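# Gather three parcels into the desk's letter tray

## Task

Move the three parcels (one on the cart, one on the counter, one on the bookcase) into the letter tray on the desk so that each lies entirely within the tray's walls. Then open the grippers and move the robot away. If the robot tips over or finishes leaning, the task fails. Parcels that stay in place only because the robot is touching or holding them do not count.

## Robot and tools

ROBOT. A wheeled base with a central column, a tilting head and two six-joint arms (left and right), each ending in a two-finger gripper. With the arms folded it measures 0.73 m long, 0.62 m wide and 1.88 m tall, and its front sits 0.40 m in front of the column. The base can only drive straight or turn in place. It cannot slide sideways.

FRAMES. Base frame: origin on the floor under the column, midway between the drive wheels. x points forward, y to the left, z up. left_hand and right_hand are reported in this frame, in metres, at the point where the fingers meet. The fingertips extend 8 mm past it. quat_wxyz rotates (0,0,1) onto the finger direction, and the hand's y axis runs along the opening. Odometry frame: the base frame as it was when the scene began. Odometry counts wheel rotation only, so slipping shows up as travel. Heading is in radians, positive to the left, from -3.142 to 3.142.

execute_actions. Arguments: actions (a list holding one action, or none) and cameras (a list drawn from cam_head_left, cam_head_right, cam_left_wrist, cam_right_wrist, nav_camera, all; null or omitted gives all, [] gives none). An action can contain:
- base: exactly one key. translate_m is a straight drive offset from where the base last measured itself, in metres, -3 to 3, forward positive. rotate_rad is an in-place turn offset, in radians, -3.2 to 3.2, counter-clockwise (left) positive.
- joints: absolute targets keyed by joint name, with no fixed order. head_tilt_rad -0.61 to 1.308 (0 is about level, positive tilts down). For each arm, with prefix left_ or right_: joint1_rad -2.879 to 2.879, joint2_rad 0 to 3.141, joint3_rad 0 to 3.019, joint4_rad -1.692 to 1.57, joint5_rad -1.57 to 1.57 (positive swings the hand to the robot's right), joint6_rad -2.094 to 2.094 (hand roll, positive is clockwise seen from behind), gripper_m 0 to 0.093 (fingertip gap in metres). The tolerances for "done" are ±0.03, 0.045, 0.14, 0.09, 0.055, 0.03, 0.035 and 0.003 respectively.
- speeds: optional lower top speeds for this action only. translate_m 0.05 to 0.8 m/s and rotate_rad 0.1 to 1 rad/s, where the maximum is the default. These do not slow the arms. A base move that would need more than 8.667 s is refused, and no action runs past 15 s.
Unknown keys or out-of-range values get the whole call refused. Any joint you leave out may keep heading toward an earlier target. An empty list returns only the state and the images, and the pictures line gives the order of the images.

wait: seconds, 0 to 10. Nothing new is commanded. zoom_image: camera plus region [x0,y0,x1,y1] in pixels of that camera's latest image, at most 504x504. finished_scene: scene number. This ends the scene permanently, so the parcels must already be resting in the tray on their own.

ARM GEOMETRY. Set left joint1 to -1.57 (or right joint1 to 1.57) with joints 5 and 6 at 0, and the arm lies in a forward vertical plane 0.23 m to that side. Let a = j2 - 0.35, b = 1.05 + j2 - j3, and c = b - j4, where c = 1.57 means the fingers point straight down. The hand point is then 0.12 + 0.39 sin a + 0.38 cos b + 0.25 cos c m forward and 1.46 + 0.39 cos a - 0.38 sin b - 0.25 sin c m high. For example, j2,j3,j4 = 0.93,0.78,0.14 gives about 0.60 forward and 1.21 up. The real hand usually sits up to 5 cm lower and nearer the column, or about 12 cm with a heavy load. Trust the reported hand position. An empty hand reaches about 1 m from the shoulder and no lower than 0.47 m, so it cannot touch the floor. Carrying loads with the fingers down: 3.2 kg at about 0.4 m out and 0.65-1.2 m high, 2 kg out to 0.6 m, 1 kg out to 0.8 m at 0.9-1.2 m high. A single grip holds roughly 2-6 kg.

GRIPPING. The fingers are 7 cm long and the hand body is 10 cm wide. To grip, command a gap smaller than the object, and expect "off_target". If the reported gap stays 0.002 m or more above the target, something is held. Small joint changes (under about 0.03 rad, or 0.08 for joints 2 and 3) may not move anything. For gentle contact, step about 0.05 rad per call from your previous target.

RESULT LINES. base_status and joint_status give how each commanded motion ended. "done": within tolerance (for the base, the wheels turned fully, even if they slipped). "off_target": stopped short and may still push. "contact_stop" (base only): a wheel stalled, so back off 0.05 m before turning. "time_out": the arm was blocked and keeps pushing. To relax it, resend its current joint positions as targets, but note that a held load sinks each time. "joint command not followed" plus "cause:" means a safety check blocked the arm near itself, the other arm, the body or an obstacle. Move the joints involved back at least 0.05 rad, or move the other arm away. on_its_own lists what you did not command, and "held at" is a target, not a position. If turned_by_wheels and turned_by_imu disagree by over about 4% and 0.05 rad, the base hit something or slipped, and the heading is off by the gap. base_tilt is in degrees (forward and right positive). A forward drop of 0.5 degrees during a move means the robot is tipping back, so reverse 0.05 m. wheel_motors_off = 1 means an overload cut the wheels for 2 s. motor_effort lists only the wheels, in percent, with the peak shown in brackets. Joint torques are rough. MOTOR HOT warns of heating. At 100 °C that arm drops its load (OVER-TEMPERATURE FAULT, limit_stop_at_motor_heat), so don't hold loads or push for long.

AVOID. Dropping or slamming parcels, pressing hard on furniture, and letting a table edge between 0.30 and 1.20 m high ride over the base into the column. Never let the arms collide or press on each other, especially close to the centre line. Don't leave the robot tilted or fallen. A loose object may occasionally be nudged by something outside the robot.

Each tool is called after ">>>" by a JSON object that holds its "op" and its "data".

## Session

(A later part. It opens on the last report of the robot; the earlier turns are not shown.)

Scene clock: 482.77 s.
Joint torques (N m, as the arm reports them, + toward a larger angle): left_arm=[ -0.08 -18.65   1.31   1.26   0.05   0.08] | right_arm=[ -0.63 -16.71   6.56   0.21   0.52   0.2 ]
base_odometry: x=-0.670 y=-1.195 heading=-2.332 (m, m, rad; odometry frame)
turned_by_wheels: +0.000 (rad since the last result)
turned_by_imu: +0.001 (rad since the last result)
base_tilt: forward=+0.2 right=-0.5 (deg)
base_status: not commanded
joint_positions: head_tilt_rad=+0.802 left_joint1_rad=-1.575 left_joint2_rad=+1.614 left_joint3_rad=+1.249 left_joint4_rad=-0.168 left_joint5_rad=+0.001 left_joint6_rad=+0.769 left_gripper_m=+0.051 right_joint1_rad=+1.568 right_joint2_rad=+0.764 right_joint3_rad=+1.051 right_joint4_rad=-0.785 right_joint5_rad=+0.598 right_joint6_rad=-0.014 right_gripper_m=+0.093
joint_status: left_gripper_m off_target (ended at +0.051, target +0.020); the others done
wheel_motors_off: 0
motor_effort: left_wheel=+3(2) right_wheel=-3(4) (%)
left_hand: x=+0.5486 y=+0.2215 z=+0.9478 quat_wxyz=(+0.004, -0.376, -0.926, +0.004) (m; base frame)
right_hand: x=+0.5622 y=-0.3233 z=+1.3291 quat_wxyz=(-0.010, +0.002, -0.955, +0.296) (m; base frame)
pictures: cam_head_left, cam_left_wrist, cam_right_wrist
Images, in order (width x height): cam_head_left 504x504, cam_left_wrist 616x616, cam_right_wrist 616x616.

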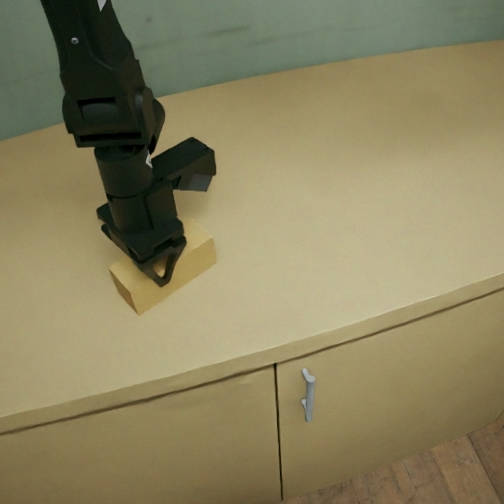

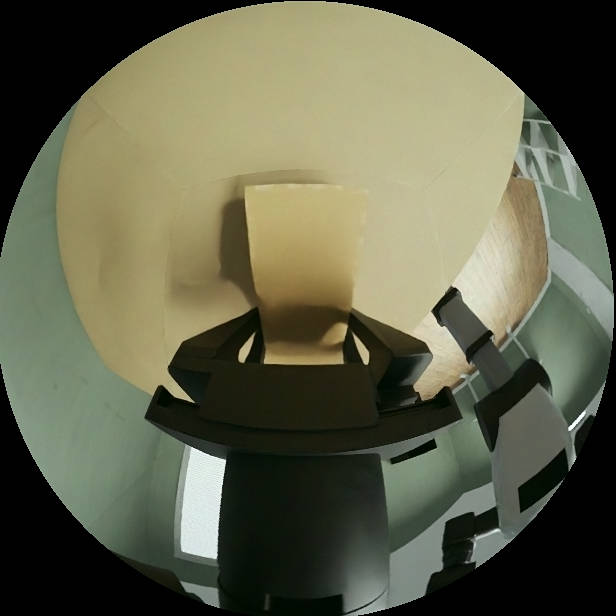

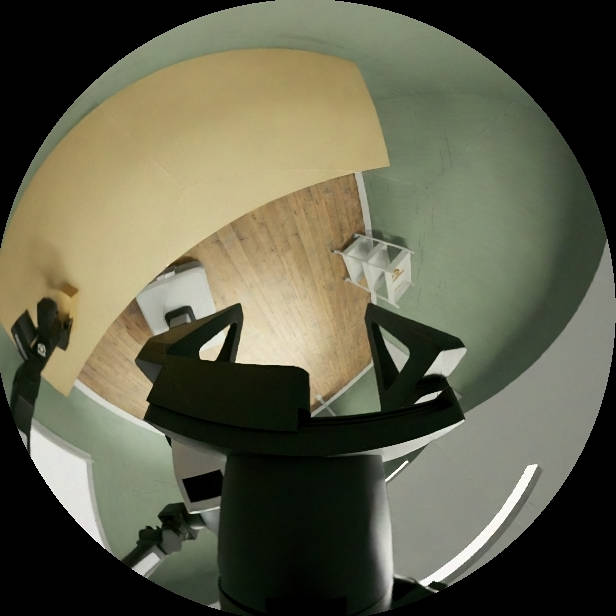

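>>> {"op": "execute_actions", "data": {"actions": [{"base": {"rotate_rad": -1.487}, "joints": {"head_tilt_rad": 0.4, "left_joint2_rad": 1.3, "right_joint5_rad": 0.0}}]}}

Scene clock: 493.23 s.
Joint torques (N m, as the arm reports them, + toward a larger angle): left_arm=[ -0.65 -19.71   3.83   1.57   0.13   0.09] | right_arm=[ -0.31 -16.63   6.56   0.2   -0.01   0.14]
base_odometry: x=-0.670 y=-1.195 heading=+2.465 (m, m, rad; odometry frame)
turned_by_wheels: -1.487 (rad since the last result)
turned_by_imu: -1.475 (rad since the last result)
base_tilt: forward=+0.2 right=-0.5 (deg)
base_status: done
joint_positions: head_tilt_rad=+0.419 left_joint1_rad=-1.571 left_joint2_rad=+1.279 left_joint3_rad=+1.252 left_joint4_rad=-0.158 left_joint5_rad=-0.001 left_joint6_rad=+0.769 left_gripper_m=+0.051 right_joint1_rad=+1.568 right_joint2_rad=+0.764 right_joint3_rad=+1.051 right_joint4_rad=-0.785 right_joint5_rad=+0.002 right_joint6_rad=-0.014 right_gripper_m=+0.093
joint_status: all done
wheel_motors_off: 0
motor_effort: left_wheel=+0(28) right_wheel=+0(40) (%)
left_hand: x=+0.6968 y=+0.2244 z=+1.1176 quat_wxyz=(-0.156, -0.370, -0.914, -0.063) (m; base frame)
right_hand: x=+0.5632 y=-0.2269 z=+1.2991 quat_wxyz=(-0.013, +0.006, -1.000, +0.002) (m; base frame)
pictures: cam_head_left, cam_head_right, cam_left_wrist, cam_right_wrist, nav_camera
Images, in order (width x height): cam_head_left 504x504, cam_head_right 504x504, cam_left_wrist 616x616, cam_right_wrist 616x616, nav_camera 504x504.

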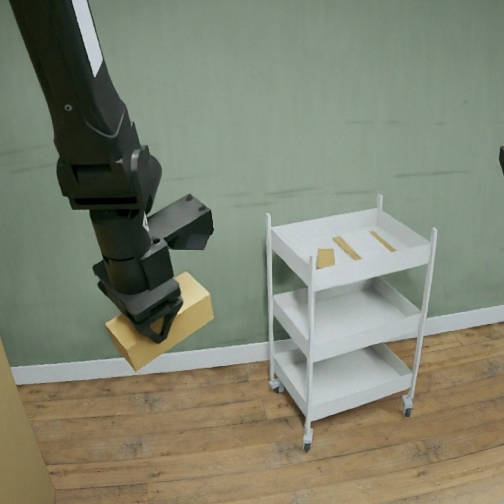

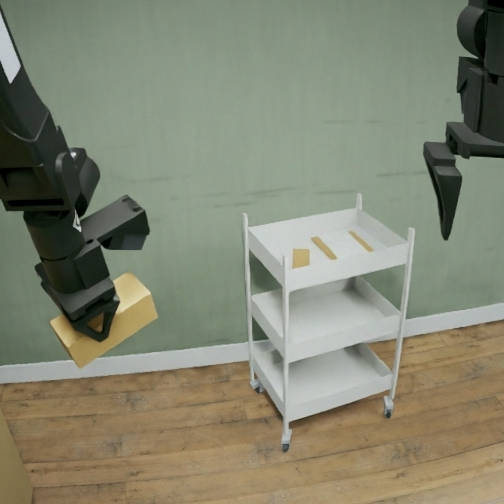

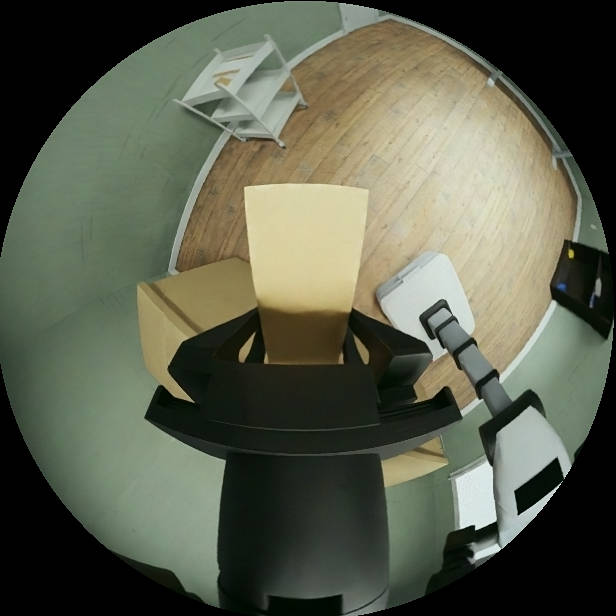

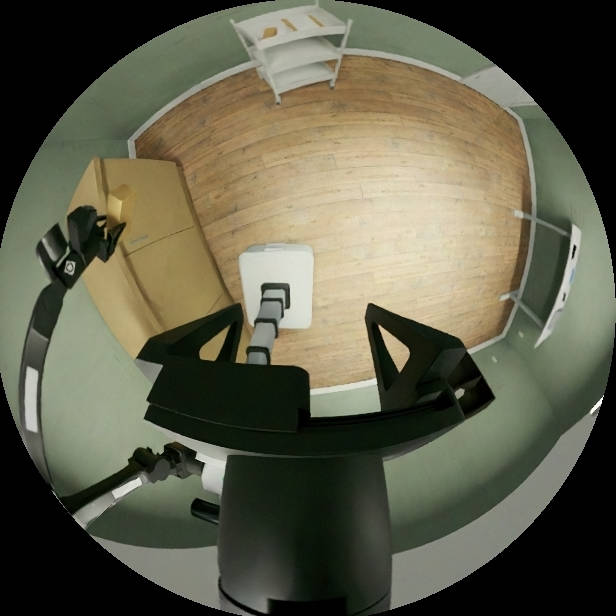

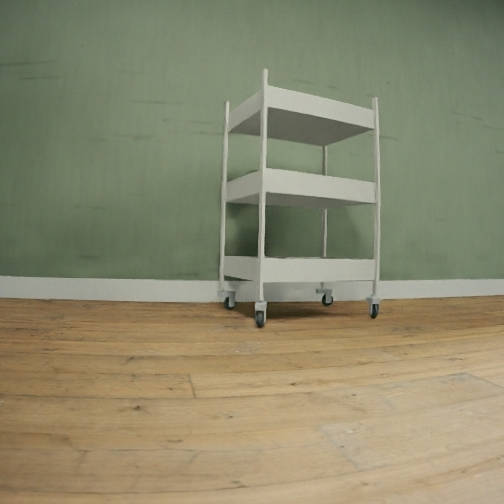

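>>> {"op": "zoom_image", "data": {"camera": "cam_head_left", "region": [255, 185, 445, 305]}}

>>> {"op": "zoom_image", "data": {"camera": "cam_head_right", "region": [235, 185, 425, 305]}}

Region (255, 185, 445, 305) of cam_head_left's 504x504 image, scaled by 2.653, with more detail than that image has; it fills the top 318 rows of this view, and the rest is white.

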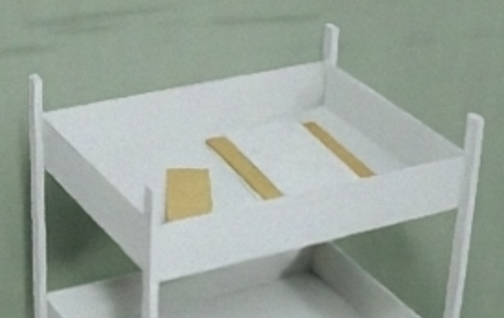

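Region (235, 185, 425, 305) of cam_head_right's 504x504 image, scaled by 2.653, with more detail than that image has; it fills the top 318 rows of this view, and the rest is white.

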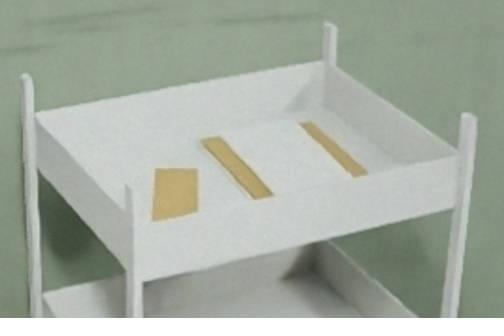

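>>> {"op": "execute_actions", "data": {"actions": [{"base": {"translate_m": 1.0}, "joints": {"head_tilt_rad": 0.92, "left_joint2_rad": 0.78, "left_joint3_rad": 0.72, "left_joint4_rad": -0.47, "left_joint6_rad": 0.0, "right_joint2_rad": 1.485, "right_joint3_rad": 1.27, "right_joint4_rad": -0.265, "right_joint6_rad": 0.35}}]}}

Scene clock: 533.33 s.
Joint torques (N m, as the arm reports them, + toward a larger angle): left_arm=[ -0.53 -12.58   3.74   0.33   0.06   0.01] | right_arm=[ -0.17 -22.12   4.2    0.79   0.01   0.14]
base_odometry: x=-1.450 y=-0.568 heading=+2.465 (m, m, rad; odometry frame)
turned_by_wheels: +0.000 (rad since the last result)
turned_by_imu: +0.003 (rad since the last result)
base_tilt: forward=+0.2 right=-0.5 (deg)
base_status: done
joint_positions: head_tilt_rad=+0.921 left_joint1_rad=-1.571 left_joint2_rad=+0.774 left_joint3_rad=+0.717 left_joint4_rad=-0.464 left_joint5_rad=-0.001 left_joint6_rad=+0.008 left_gripper_m=+0.051 right_joint1_rad=+1.568 right_joint2_rad=+1.491 right_joint3_rad=+1.261 right_joint4_rad=-0.274 right_joint5_rad=+0.002 right_joint6_rad=+0.335 right_gripper_m=+0.093
joint_status: all done
wheel_motors_off: 0
motor_effort: left_wheel=-1(49) right_wheel=+0(46) (%)
left_hand: x=+0.4559 y=+0.2245 z=+1.2191 quat_wxyz=(-0.001, -0.004, -1.000, +0.000) (m; base frame)
right_hand: x=+0.5897 y=-0.2277 z=+1.0037 quat_wxyz=(-0.010, -0.167, -0.986, +0.001) (m; base frame)
pictures: cam_head_left, cam_head_right, cam_left_wrist, cam_right_wrist, nav_camera
Images, in order (width x height): cam_head_left 504x504, cam_head_right 504x504, cam_left_wrist 616x616, cam_right_wrist 616x616, nav_camera 504x504.

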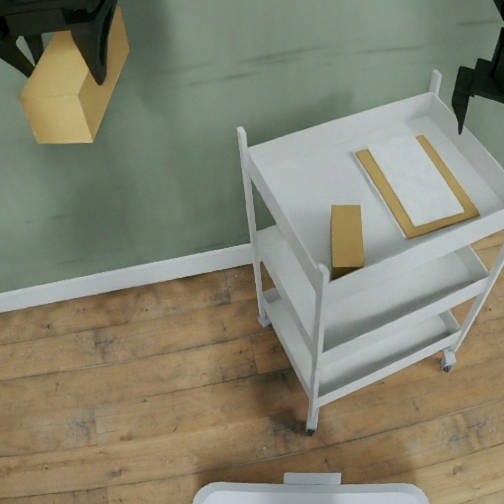

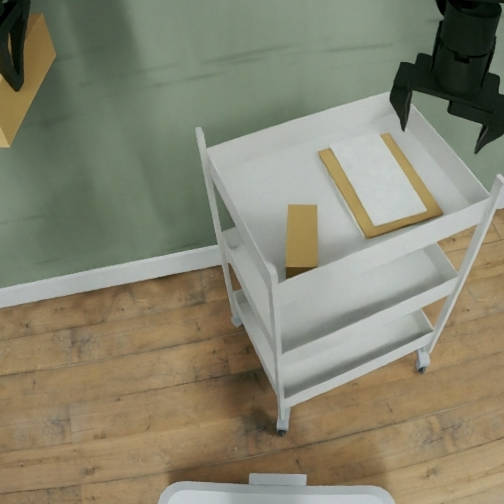

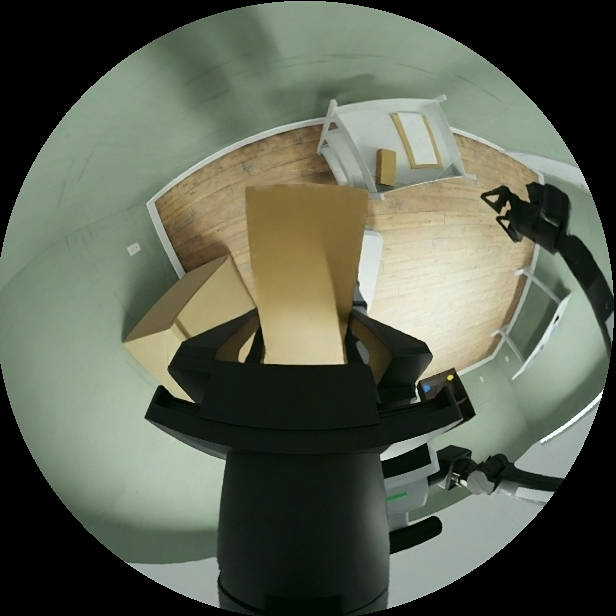

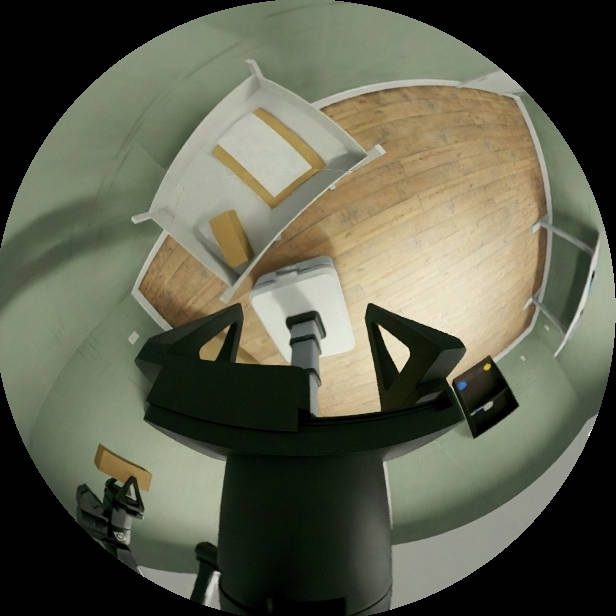

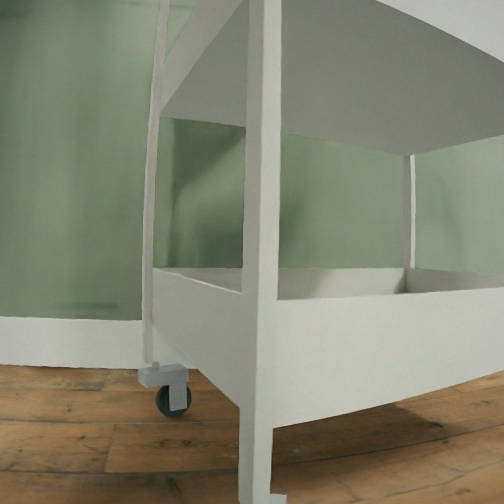

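>>> {"op": "zoom_image", "data": {"camera": "cam_right_wrist", "region": [170, 180, 300, 310]}}

>>> {"op": "zoom_image", "data": {"camera": "cam_head_left", "region": [290, 180, 410, 300]}}

>>> {"op": "zoom_image", "data": {"camera": "cam_head_right", "region": [245, 180, 365, 300]}}

Region (170, 180, 300, 310) of cam_right_wrist's 616x616 image, scaled by 3.877, with more detail than that image has.

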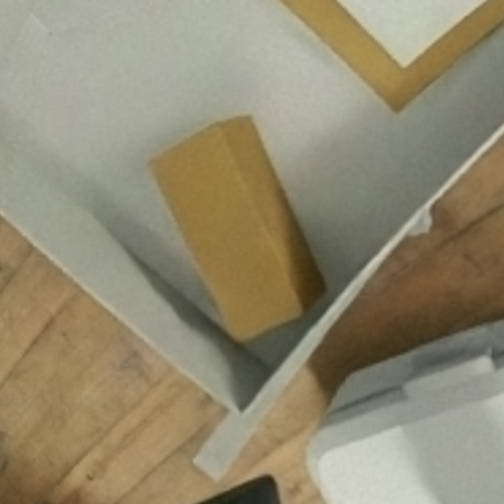

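Region (290, 180, 410, 300) of cam_head_left's 504x504 image, scaled by 4.200, with more detail than that image has.

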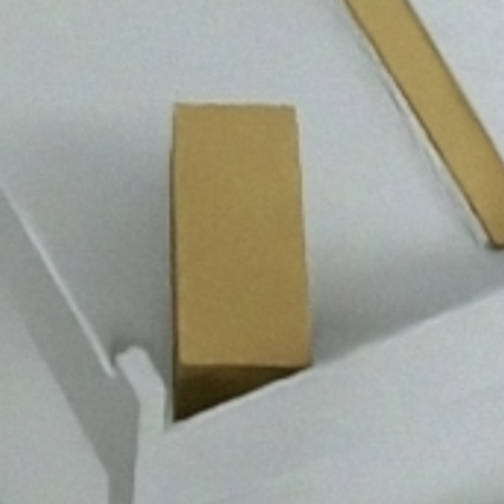

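Region (245, 180, 365, 300) of cam_head_right's 504x504 image, scaled by 4.200, with more detail than that image has.

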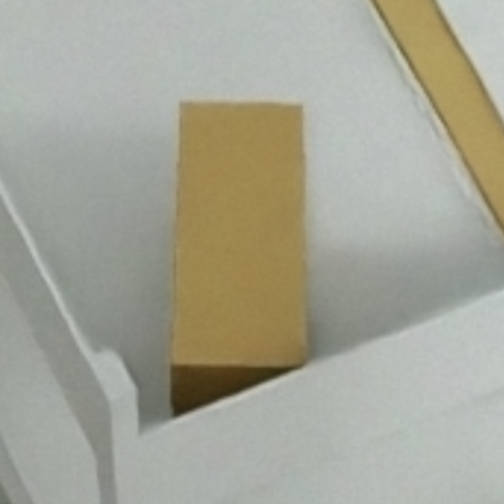

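>>> {"op": "execute_actions", "data": {"actions": [{"base": {"rotate_rad": 0.284}, "joints": {"right_joint2_rad": 1.99, "right_joint3_rad": 1.75, "right_joint4_rad": -0.245}}], "cameras": ["cam_head_right", "cam_right_wrist", "cam_left_wrist"]}}

Scene clock: 560.57 s.
Joint torques (N m, as the arm reports them, + toward a larger angle): left_arm=[ -0.73 -13.05   3.47   0.34   0.05   0.03] | right_arm=[ -0.65 -23.78   4.76   0.61   0.03   0.15]
base_odometry: x=-1.450 y=-0.568 heading=+2.748 (m, m, rad; odometry frame)
turned_by_wheels: +0.283 (rad since the last result)
turned_by_imu: +0.281 (rad since the last result)
base_tilt: forward=+0.2 right=-0.6 (deg)
base_status: done
joint_positions: head_tilt_rad=+0.921 left_joint1_rad=-1.571 left_joint2_rad=+0.774 left_joint3_rad=+0.717 left_joint4_rad=-0.464 left_joint5_rad=-0.001 left_joint6_rad=+0.008 left_gripper_m=+0.051 right_joint1_rad=+1.576 right_joint2_rad=+1.998 right_joint3_rad=+1.730 right_joint4_rad=-0.250 right_joint5_rad=+0.002 right_joint6_rad=+0.335 right_gripper_m=+0.093
joint_status: all done
wheel_motors_off: 0
motor_effort: left_wheel=-1(39) right_wheel=+0(33) (%)
left_hand: x=+0.4559 y=+0.2245 z=+1.2191 quat_wxyz=(-0.001, -0.004, -1.000, +0.000) (m; base frame)
right_hand: x=+0.6052 y=-0.2213 z=+0.8095 quat_wxyz=(-0.002, -0.166, -0.986, -0.002) (m; base frame)
pictures: cam_head_right, cam_left_wrist, cam_right_wrist
Images, in order (width x height): cam_head_right 504x504, cam_left_wrist 616x616, cam_right_wrist 616x616.

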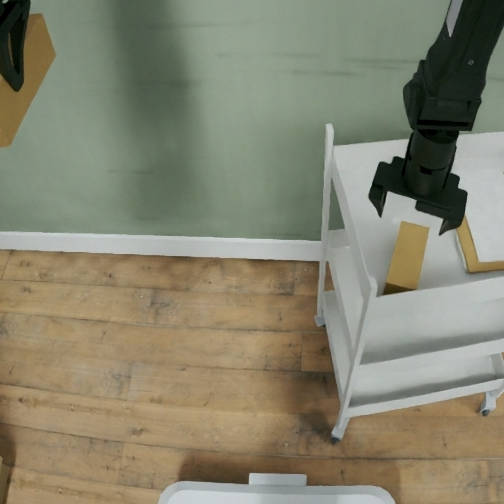

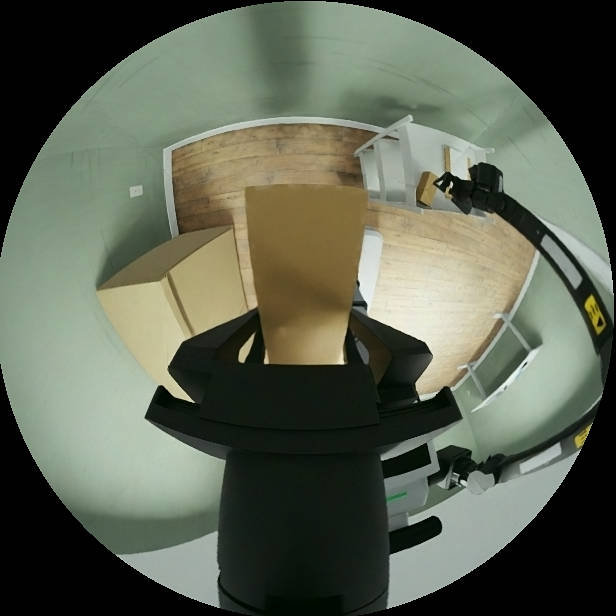

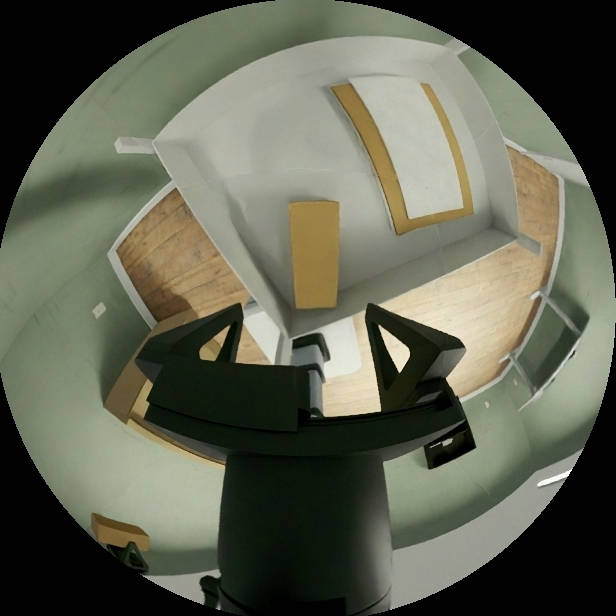

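>>> {"op": "execute_actions", "data": {"actions": []}}

Scene clock: 578.23 s.
Joint torques (N m, as the arm reports them, + toward a larger angle): left_arm=[  0.24 -12.64   3.73   0.36   0.08   0.06] | right_arm=[ -0.67 -23.67   4.73   0.62   0.03   0.14]
base_odometry: x=-1.450 y=-0.568 heading=+2.748 (m, m, rad; odometry frame)
turned_by_wheels: +0.000 (rad since the last result)
turned_by_imu: +0.001 (rad since the last result)
base_tilt: forward=+0.2 right=-0.5 (deg)
base_status: done
joint_positions: head_tilt_rad=+0.921 left_joint1_rad=-1.571 left_joint2_rad=+0.774 left_joint3_rad=+0.717 left_joint4_rad=-0.464 left_joint5_rad=-0.001 left_joint6_rad=+0.008 left_gripper_m=+0.051 right_joint1_rad=+1.576 right_joint2_rad=+1.998 right_joint3_rad=+1.730 right_joint4_rad=-0.250 right_joint5_rad=+0.002 right_joint6_rad=+0.335 right_gripper_m=+0.093
joint_status: all done
wheel_motors_off: 0
motor_effort: left_wheel=-2(39) right_wheel=+0(33) (%)
left_hand: x=+0.4559 y=+0.2246 z=+1.2191 quat_wxyz=(-0.001, -0.004, -1.000, +0.000) (m; base frame)
right_hand: x=+0.6052 y=-0.2213 z=+0.8095 quat_wxyz=(-0.002, -0.166, -0.986, -0.002) (m; base frame)
pictures: cam_head_left, cam_head_right, cam_left_wrist, cam_right_wrist, nav_camera
Images, in order (width x height): cam_head_left 504x504, cam_head_right 504x504, cam_left_wrist 616x616, cam_right_wrist 616x616, nav_camera 504x504.

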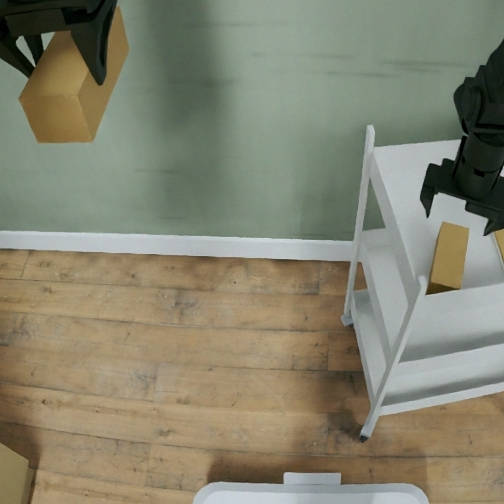

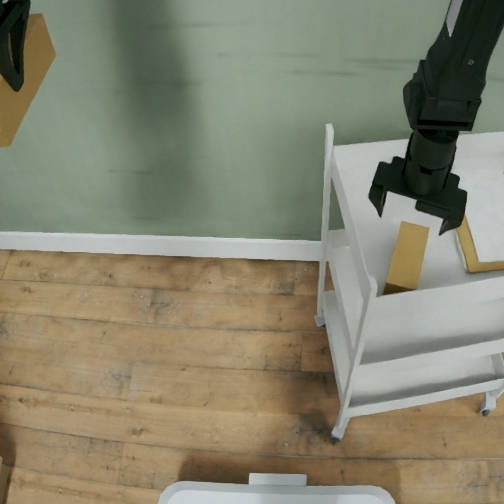

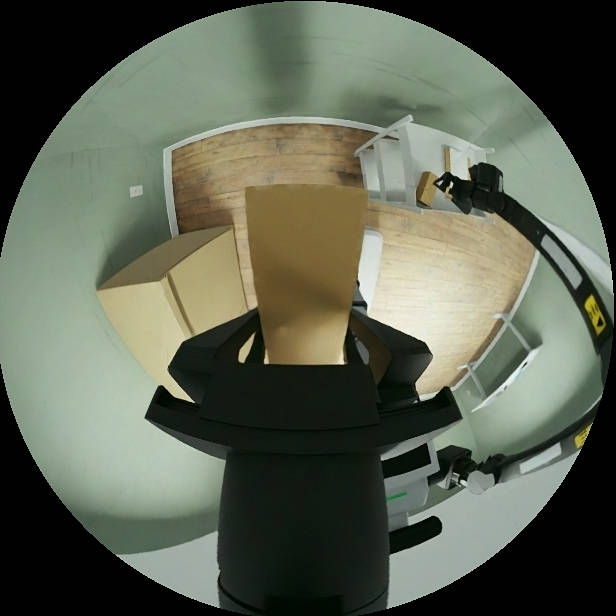

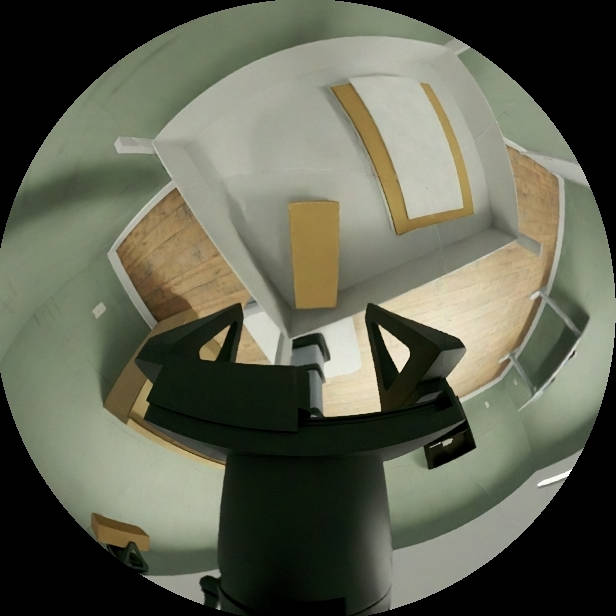

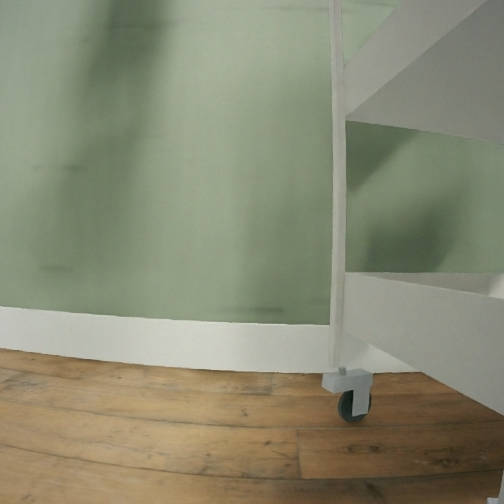

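>>> {"op": "zoom_image", "data": {"camera": "cam_right_wrist", "region": [200, 160, 420, 360]}}

Region (200, 160, 420, 360) of cam_right_wrist's 616x616 image, scaled by 2.291, with more detail than that image has; it fills the top 458 rows of this view, and the rest is white.

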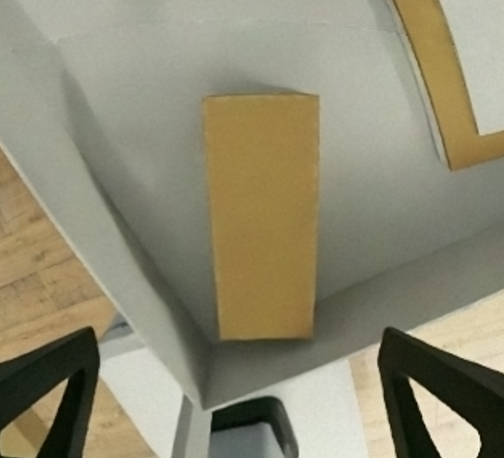

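>>> {"op": "execute_actions", "data": {"actions": [{"joints": {"right_joint1_rad": 1.545, "right_joint2_rad": 2.13, "right_joint3_rad": 1.9, "right_joint4_rad": -0.27, "right_joint6_rad": 0.32, "right_gripper_m": 0.088}}], "cameras": ["cam_right_wrist"]}}

Scene clock: 605.87 s.
Joint torques (N m, as the arm reports them, + toward a larger angle): left_arm=[ -0.26 -13.46   3.68   0.29   0.04   0.03] | right_arm=[ -0.79 -23.     4.26   0.18   0.05  -0.04]
base_odometry: x=-1.450 y=-0.568 heading=+2.748 (m, m, rad; odometry frame)
turned_by_wheels: +0.000 (rad since the last result)
turned_by_imu: +0.001 (rad since the last result)
base_tilt: forward=+0.2 right=-0.5 (deg)
base_status: not commanded
joint_positions: head_tilt_rad=+0.921 left_joint1_rad=-1.571 left_joint2_rad=+0.774 left_joint3_rad=+0.717 left_joint4_rad=-0.464 left_joint5_rad=-0.001 left_joint6_rad=+0.008 left_gripper_m=+0.051 right_joint1_rad=+1.543 right_joint2_rad=+2.132 right_joint3_rad=+1.888 right_joint4_rad=-0.264 right_joint5_rad=+0.002 right_joint6_rad=+0.324 right_gripper_m=+0.088
joint_status: all done
wheel_motors_off: 0
motor_effort: left_wheel=-3(3) right_wheel=+0(1) (%)
left_hand: x=+0.4559 y=+0.2246 z=+1.2191 quat_wxyz=(-0.001, -0.004, -1.000, +0.000) (m; base frame)
right_hand: x=+0.6089 y=-0.2495 z=+0.7615 quat_wxyz=(-0.010, -0.168, -0.986, +0.011) (m; base frame)
pictures: cam_right_wrist
Images, in order (width x height): cam_right_wrist 616x616.

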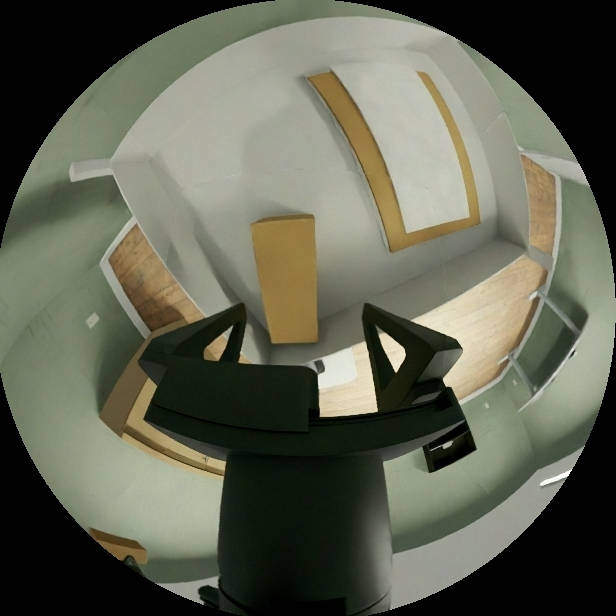

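>>> {"op": "execute_actions", "data": {"actions": [{"joints": {"right_joint1_rad": 1.562, "right_joint2_rad": 2.3, "right_joint3_rad": 2.105, "right_joint4_rad": -0.32, "right_joint6_rad": 0.3, "right_gripper_m": 0.092}}], "cameras": ["cam_right_wrist"]}}

Scene clock: 613.03 s.
Joint torques (N m, as the arm reports them, + toward a larger angle): left_arm=[ -0.58 -12.64   3.75   0.35   0.03   0.05] | right_arm=[ -0.34 -22.99   5.35   0.02   0.04  -0.1 ]
base_odometry: x=-1.450 y=-0.568 heading=+2.748 (m, m, rad; odometry frame)
turned_by_wheels: +0.000 (rad since the last result)
turned_by_imu: +0.002 (rad since the last result)
base_tilt: forward=+0.2 right=-0.6 (deg)
base_status: not commanded
joint_positions: head_tilt_rad=+0.921 left_joint1_rad=-1.571 left_joint2_rad=+0.774 left_joint3_rad=+0.717 left_joint4_rad=-0.464 left_joint5_rad=-0.001 left_joint6_rad=+0.008 left_gripper_m=+0.051 right_joint1_rad=+1.558 right_joint2_rad=+2.310 right_joint3_rad=+2.082 right_joint4_rad=-0.313 right_joint5_rad=+0.002 right_joint6_rad=+0.311 right_gripper_m=+0.092
joint_status: all done
wheel_motors_off: 0
motor_effort: left_wheel=-4(4) right_wheel=+0(0) (%)
left_hand: x=+0.4559 y=+0.2246 z=+1.2191 quat_wxyz=(-0.001, -0.004, -1.000, +0.000) (m; base frame)
right_hand: x=+0.5865 y=-0.2375 z=+0.6978 quat_wxyz=(+0.007, -0.158, -0.987, +0.008) (m; base frame)
pictures: cam_right_wrist
Images, in order (width x height): cam_right_wrist 616x616.

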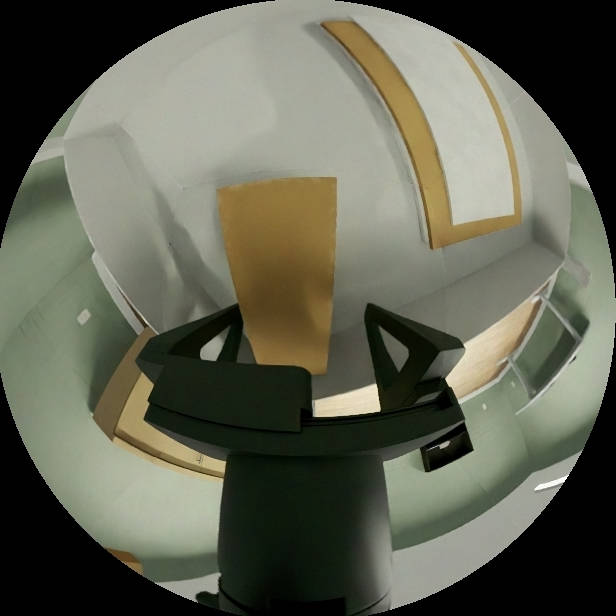

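>>> {"op": "execute_actions", "data": {"actions": [{"joints": {"right_joint1_rad": 1.573, "right_gripper_m": 0.02}}], "cameras": ["cam_right_wrist"]}}

Scene clock: 615.77 s.
Joint torques (N m, as the arm reports them, + toward a larger angle): left_arm=[ -0.25 -12.49   3.6    0.29   0.03   0.03] | right_arm=[  0.21 -22.94   5.38   0.04   0.01  -0.1 ]
base_odometry: x=-1.450 y=-0.568 heading=+2.748 (m, m, rad; odometry frame)
turned_by_wheels: +0.000 (rad since the last result)
turned_by_imu: +0.001 (rad since the last result)
base_tilt: forward=+0.2 right=-0.5 (deg)
base_status: not commanded
joint_positions: head_tilt_rad=+0.921 left_joint1_rad=-1.571 left_joint2_rad=+0.774 left_joint3_rad=+0.717 left_joint4_rad=-0.464 left_joint5_rad=-0.001 left_joint6_rad=+0.008 left_gripper_m=+0.051 right_joint1_rad=+1.566 right_joint2_rad=+2.310 right_joint3_rad=+2.082 right_joint4_rad=-0.313 right_joint5_rad=+0.002 right_joint6_rad=+0.311 right_gripper_m=+0.052
joint_status: right_gripper_m off_target (ended at +0.052, target +0.020); the others done
wheel_motors_off: 0
motor_effort: left_wheel=-4(4) right_wheel=+0(0) (%)
left_hand: x=+0.4559 y=+0.2245 z=+1.2191 quat_wxyz=(-0.001, -0.004, -1.000, +0.000) (m; base frame)
right_hand: x=+0.5865 y=-0.2306 z=+0.6978 quat_wxyz=(+0.008, -0.156, -0.988, +0.005) (m; base frame)
pictures: cam_right_wrist
Images, in order (width x height): cam_right_wrist 616x616.

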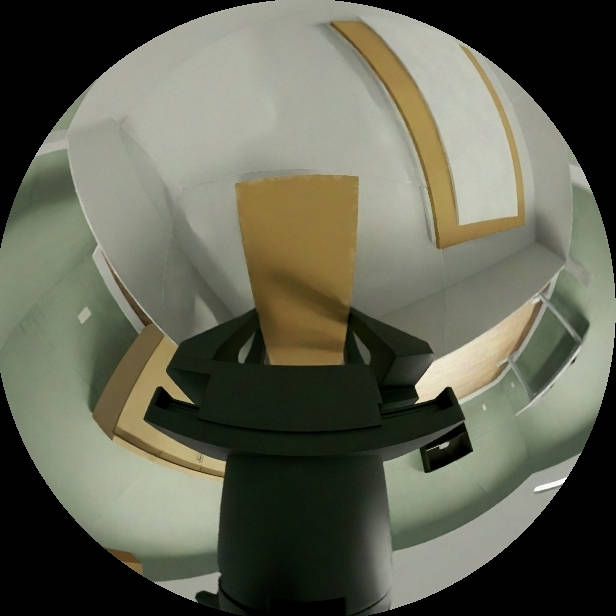

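>>> {"op": "execute_actions", "data": {"actions": [{"joints": {"right_joint2_rad": 2.02, "head_tilt_rad": 0.25}}], "cameras": ["cam_right_wrist"]}}

Scene clock: 636.53 s.
Joint torques (N m, as the arm reports them, + toward a larger angle): left_arm=[ -0.53 -13.58   3.65   0.33   0.06   0.07] | right_arm=[  0.11 -28.86   5.92   0.91   0.01  -0.11]
base_odometry: x=-1.450 y=-0.568 heading=+2.748 (m, m, rad; odometry frame)
turned_by_wheels: +0.000 (rad since the last result)
turned_by_imu: +0.002 (rad since the last result)
base_tilt: forward=+0.2 right=-0.6 (deg)
base_status: not commanded
joint_positions: head_tilt_rad=+0.269 left_joint1_rad=-1.571 left_joint2_rad=+0.774 left_joint3_rad=+0.717 left_joint4_rad=-0.464 left_joint5_rad=-0.001 left_joint6_rad=+0.008 left_gripper_m=+0.051 right_joint1_rad=+1.566 right_joint2_rad=+2.041 right_joint3_rad=+2.109 right_joint4_rad=-0.320 right_joint5_rad=+0.002 right_joint6_rad=+0.311 right_gripper_m=+0.052
joint_status: all done
wheel_motors_off: 0
motor_effort: left_wheel=-4(4) right_wheel=+0(0) (%)
left_hand: x=+0.4559 y=+0.2246 z=+1.2191 quat_wxyz=(-0.001, -0.004, -1.000, +0.000) (m; base frame)
right_hand: x=+0.7847 y=-0.2304 z=+0.8548 quat_wxyz=(-0.134, -0.154, -0.979, -0.018) (m; base frame)
pictures: cam_right_wrist
Images, in order (width x height): cam_right_wrist 616x616.

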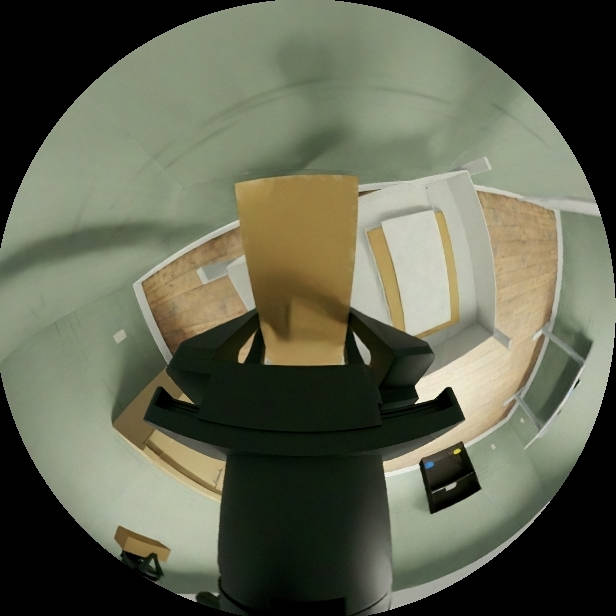

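>>> {"op": "execute_actions", "data": {"actions": [{"base": {"rotate_rad": -2.114}, "joints": {"right_joint1_rad": 1.57, "right_joint2_rad": 1.45, "right_joint3_rad": 1.73, "right_joint4_rad": -0.78, "right_joint6_rad": 0.0, "left_joint6_rad": -0.45}}], "cameras": ["cam_head_left", "cam_head_right", "nav_camera"]}}

Scene clock: 676.30 s.
Joint torques (N m, as the arm reports them, + toward a larger angle): left_arm=[ -0.58 -12.27   3.57   0.3    0.02   0.04] | right_arm=[  0.12 -27.52   6.6    0.     0.03  -0.13]
base_odometry: x=-1.450 y=-0.568 heading=+0.634 (m, m, rad; odometry frame)
turned_by_wheels: -2.114 (rad since the last result)
turned_by_imu: -2.094 (rad since the last result)
base_tilt: forward=+0.2 right=-0.5 (deg)
base_status: done
joint_positions: head_tilt_rad=+0.269 left_joint1_rad=-1.571 left_joint2_rad=+0.774 left_joint3_rad=+0.717 left_joint4_rad=-0.464 left_joint5_rad=-0.001 left_joint6_rad=-0.443 left_gripper_m=+0.051 right_joint1_rad=+1.563 right_joint2_rad=+1.460 right_joint3_rad=+1.740 right_joint4_rad=-0.770 right_joint5_rad=+0.001 right_joint6_rad=+0.014 right_gripper_m=+0.052
joint_status: all done
wheel_motors_off: 0
motor_effort: left_wheel=+0(41) right_wheel=+0(39) (%)
left_hand: x=+0.4559 y=+0.2246 z=+1.2191 quat_wxyz=(-0.001, +0.220, -0.976, +0.000) (m; base frame)
right_hand: x=+0.7524 y=-0.2306 z=+1.1148 quat_wxyz=(-0.017, -0.009, -1.000, +0.004) (m; base frame)
pictures: cam_head_left, cam_head_right, nav_camera
Images, in order (width x height): cam_head_left 504x504, cam_head_right 504x504, nav_camera 504x504.

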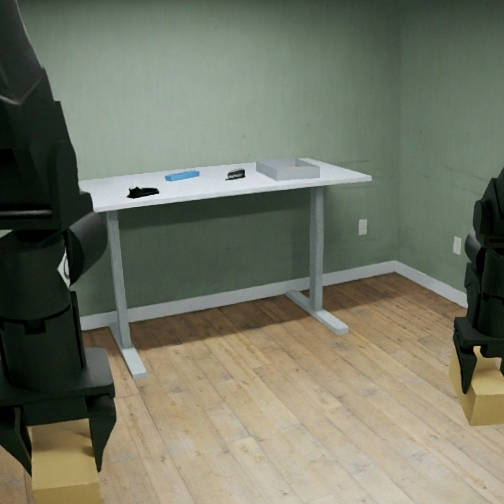

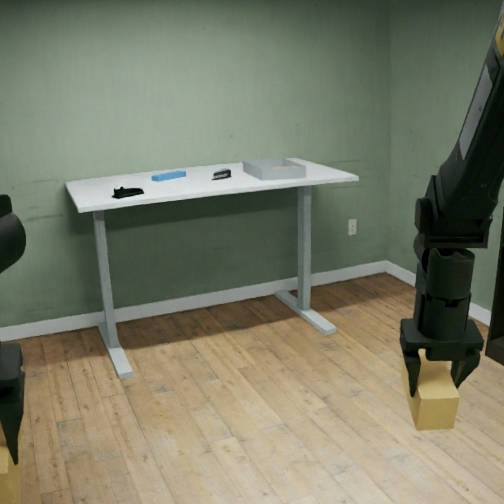

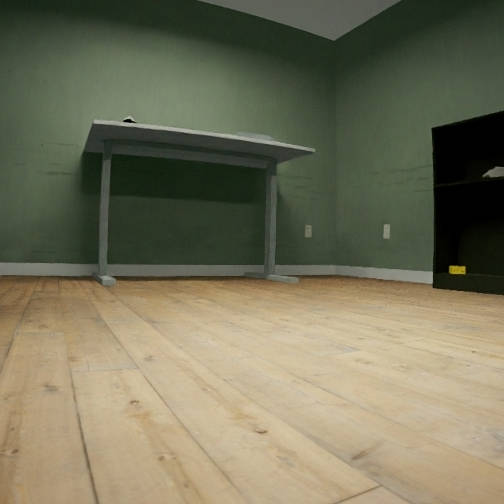

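>>> {"op": "zoom_image", "data": {"camera": "cam_head_left", "region": [240, 140, 340, 200]}}

>>> {"op": "zoom_image", "data": {"camera": "cam_head_right", "region": [230, 140, 330, 200]}}

>>> {"op": "zoom_image", "data": {"camera": "nav_camera", "region": [210, 110, 330, 180]}}

Region (240, 140, 340, 200) of cam_head_left's 504x504 image, scaled by 5.040, with more detail than that image has; it fills the top 302 rows of this view, and the rest is white.

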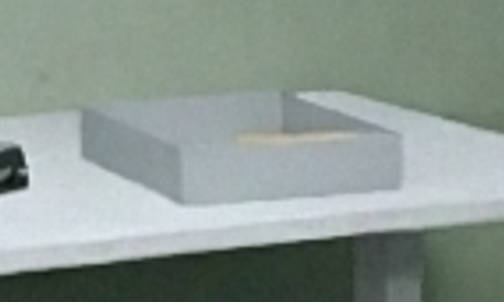

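Region (230, 140, 330, 200) of cam_head_right's 504x504 image, scaled by 5.040, with more detail than that image has; it fills the top 302 rows of this view, and the rest is white.

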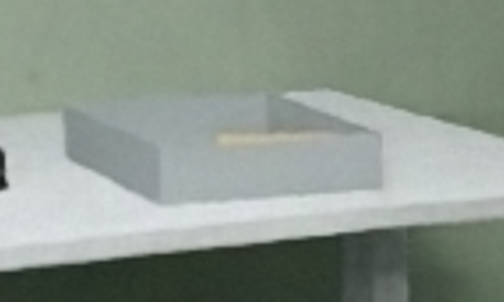

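Region (210, 110, 330, 180) of nav_camera's 504x504 image, scaled by 4.200, with more detail than that image has; it fills the top 294 rows of this view, and the rest is white.

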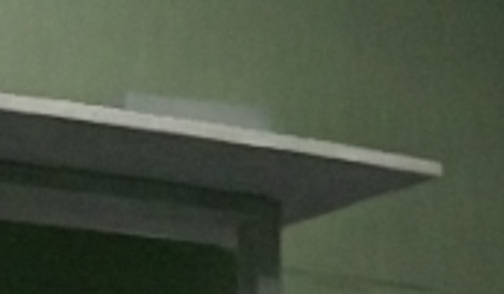

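>>> {"op": "execute_actions", "data": {"actions": [{"base": {"translate_m": 2.6}, "joints": {"head_tilt_rad": 0.68, "left_joint1_rad": -1.7, "left_joint2_rad": 1.43, "left_joint3_rad": 1.66, "left_joint4_rad": -0.73, "left_joint5_rad": -0.11, "left_joint6_rad": -0.45}}], "cameras": ["cam_head_left", "cam_head_right", "cam_left_wrist"]}}

Scene clock: 717.57 s.
Joint torques (N m, as the arm reports them, + toward a larger angle): left_arm=[ -2.23 -23.71   7.02   0.15  -0.1    0.01] | right_arm=[ -0.11 -27.39   6.76   0.14   0.02  -0.13]
base_odometry: x=+0.644 y=+0.973 heading=+0.634 (m, m, rad; odometry frame)
turned_by_wheels: +0.000 (rad since the last result)
turned_by_imu: +0.006 (rad since the last result)
base_tilt: forward=+0.3 right=-0.5 (deg)
base_status: done
joint_positions: head_tilt_rad=+0.683 left_joint1_rad=-1.701 left_joint2_rad=+1.432 left_joint3_rad=+1.633 left_joint4_rad=-0.721 left_joint5_rad=-0.108 left_joint6_rad=-0.444 left_gripper_m=+0.051 right_joint1_rad=+1.564 right_joint2_rad=+1.460 right_joint3_rad=+1.739 right_joint4_rad=-0.773 right_joint5_rad=+0.001 right_joint6_rad=+0.014 right_gripper_m=+0.052
joint_status: all done
wheel_motors_off: 0
motor_effort: left_wheel=+0(50) right_wheel=+0(44) (%)
left_hand: x=+0.7171 y=+0.1617 z=+1.1075 quat_wxyz=(-0.003, +0.188, -0.982, +0.003) (m; base frame)
right_hand: x=+0.7508 y=-0.2301 z=+1.1144 quat_wxyz=(-0.014, -0.009, -1.000, +0.003) (m; base frame)
pictures: cam_head_left, cam_head_right, cam_left_wrist
Images, in order (width x height): cam_head_left 504x504, cam_head_right 504x504, cam_left_wrist 616x616.

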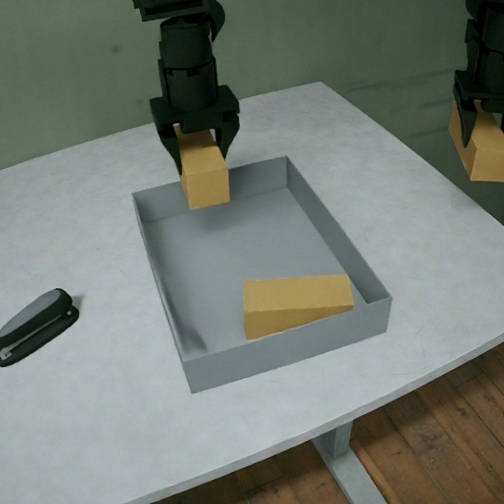

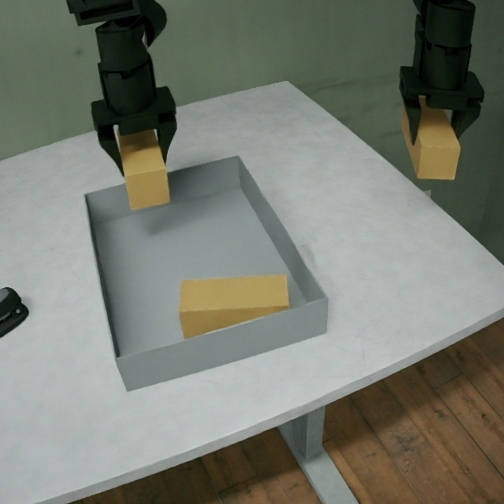

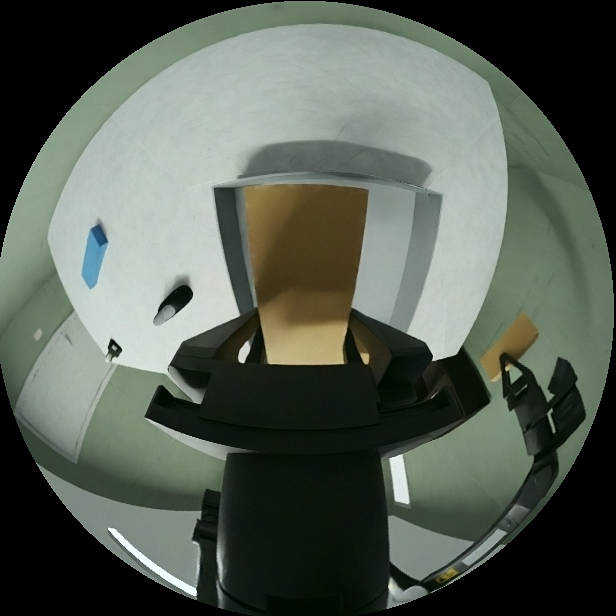

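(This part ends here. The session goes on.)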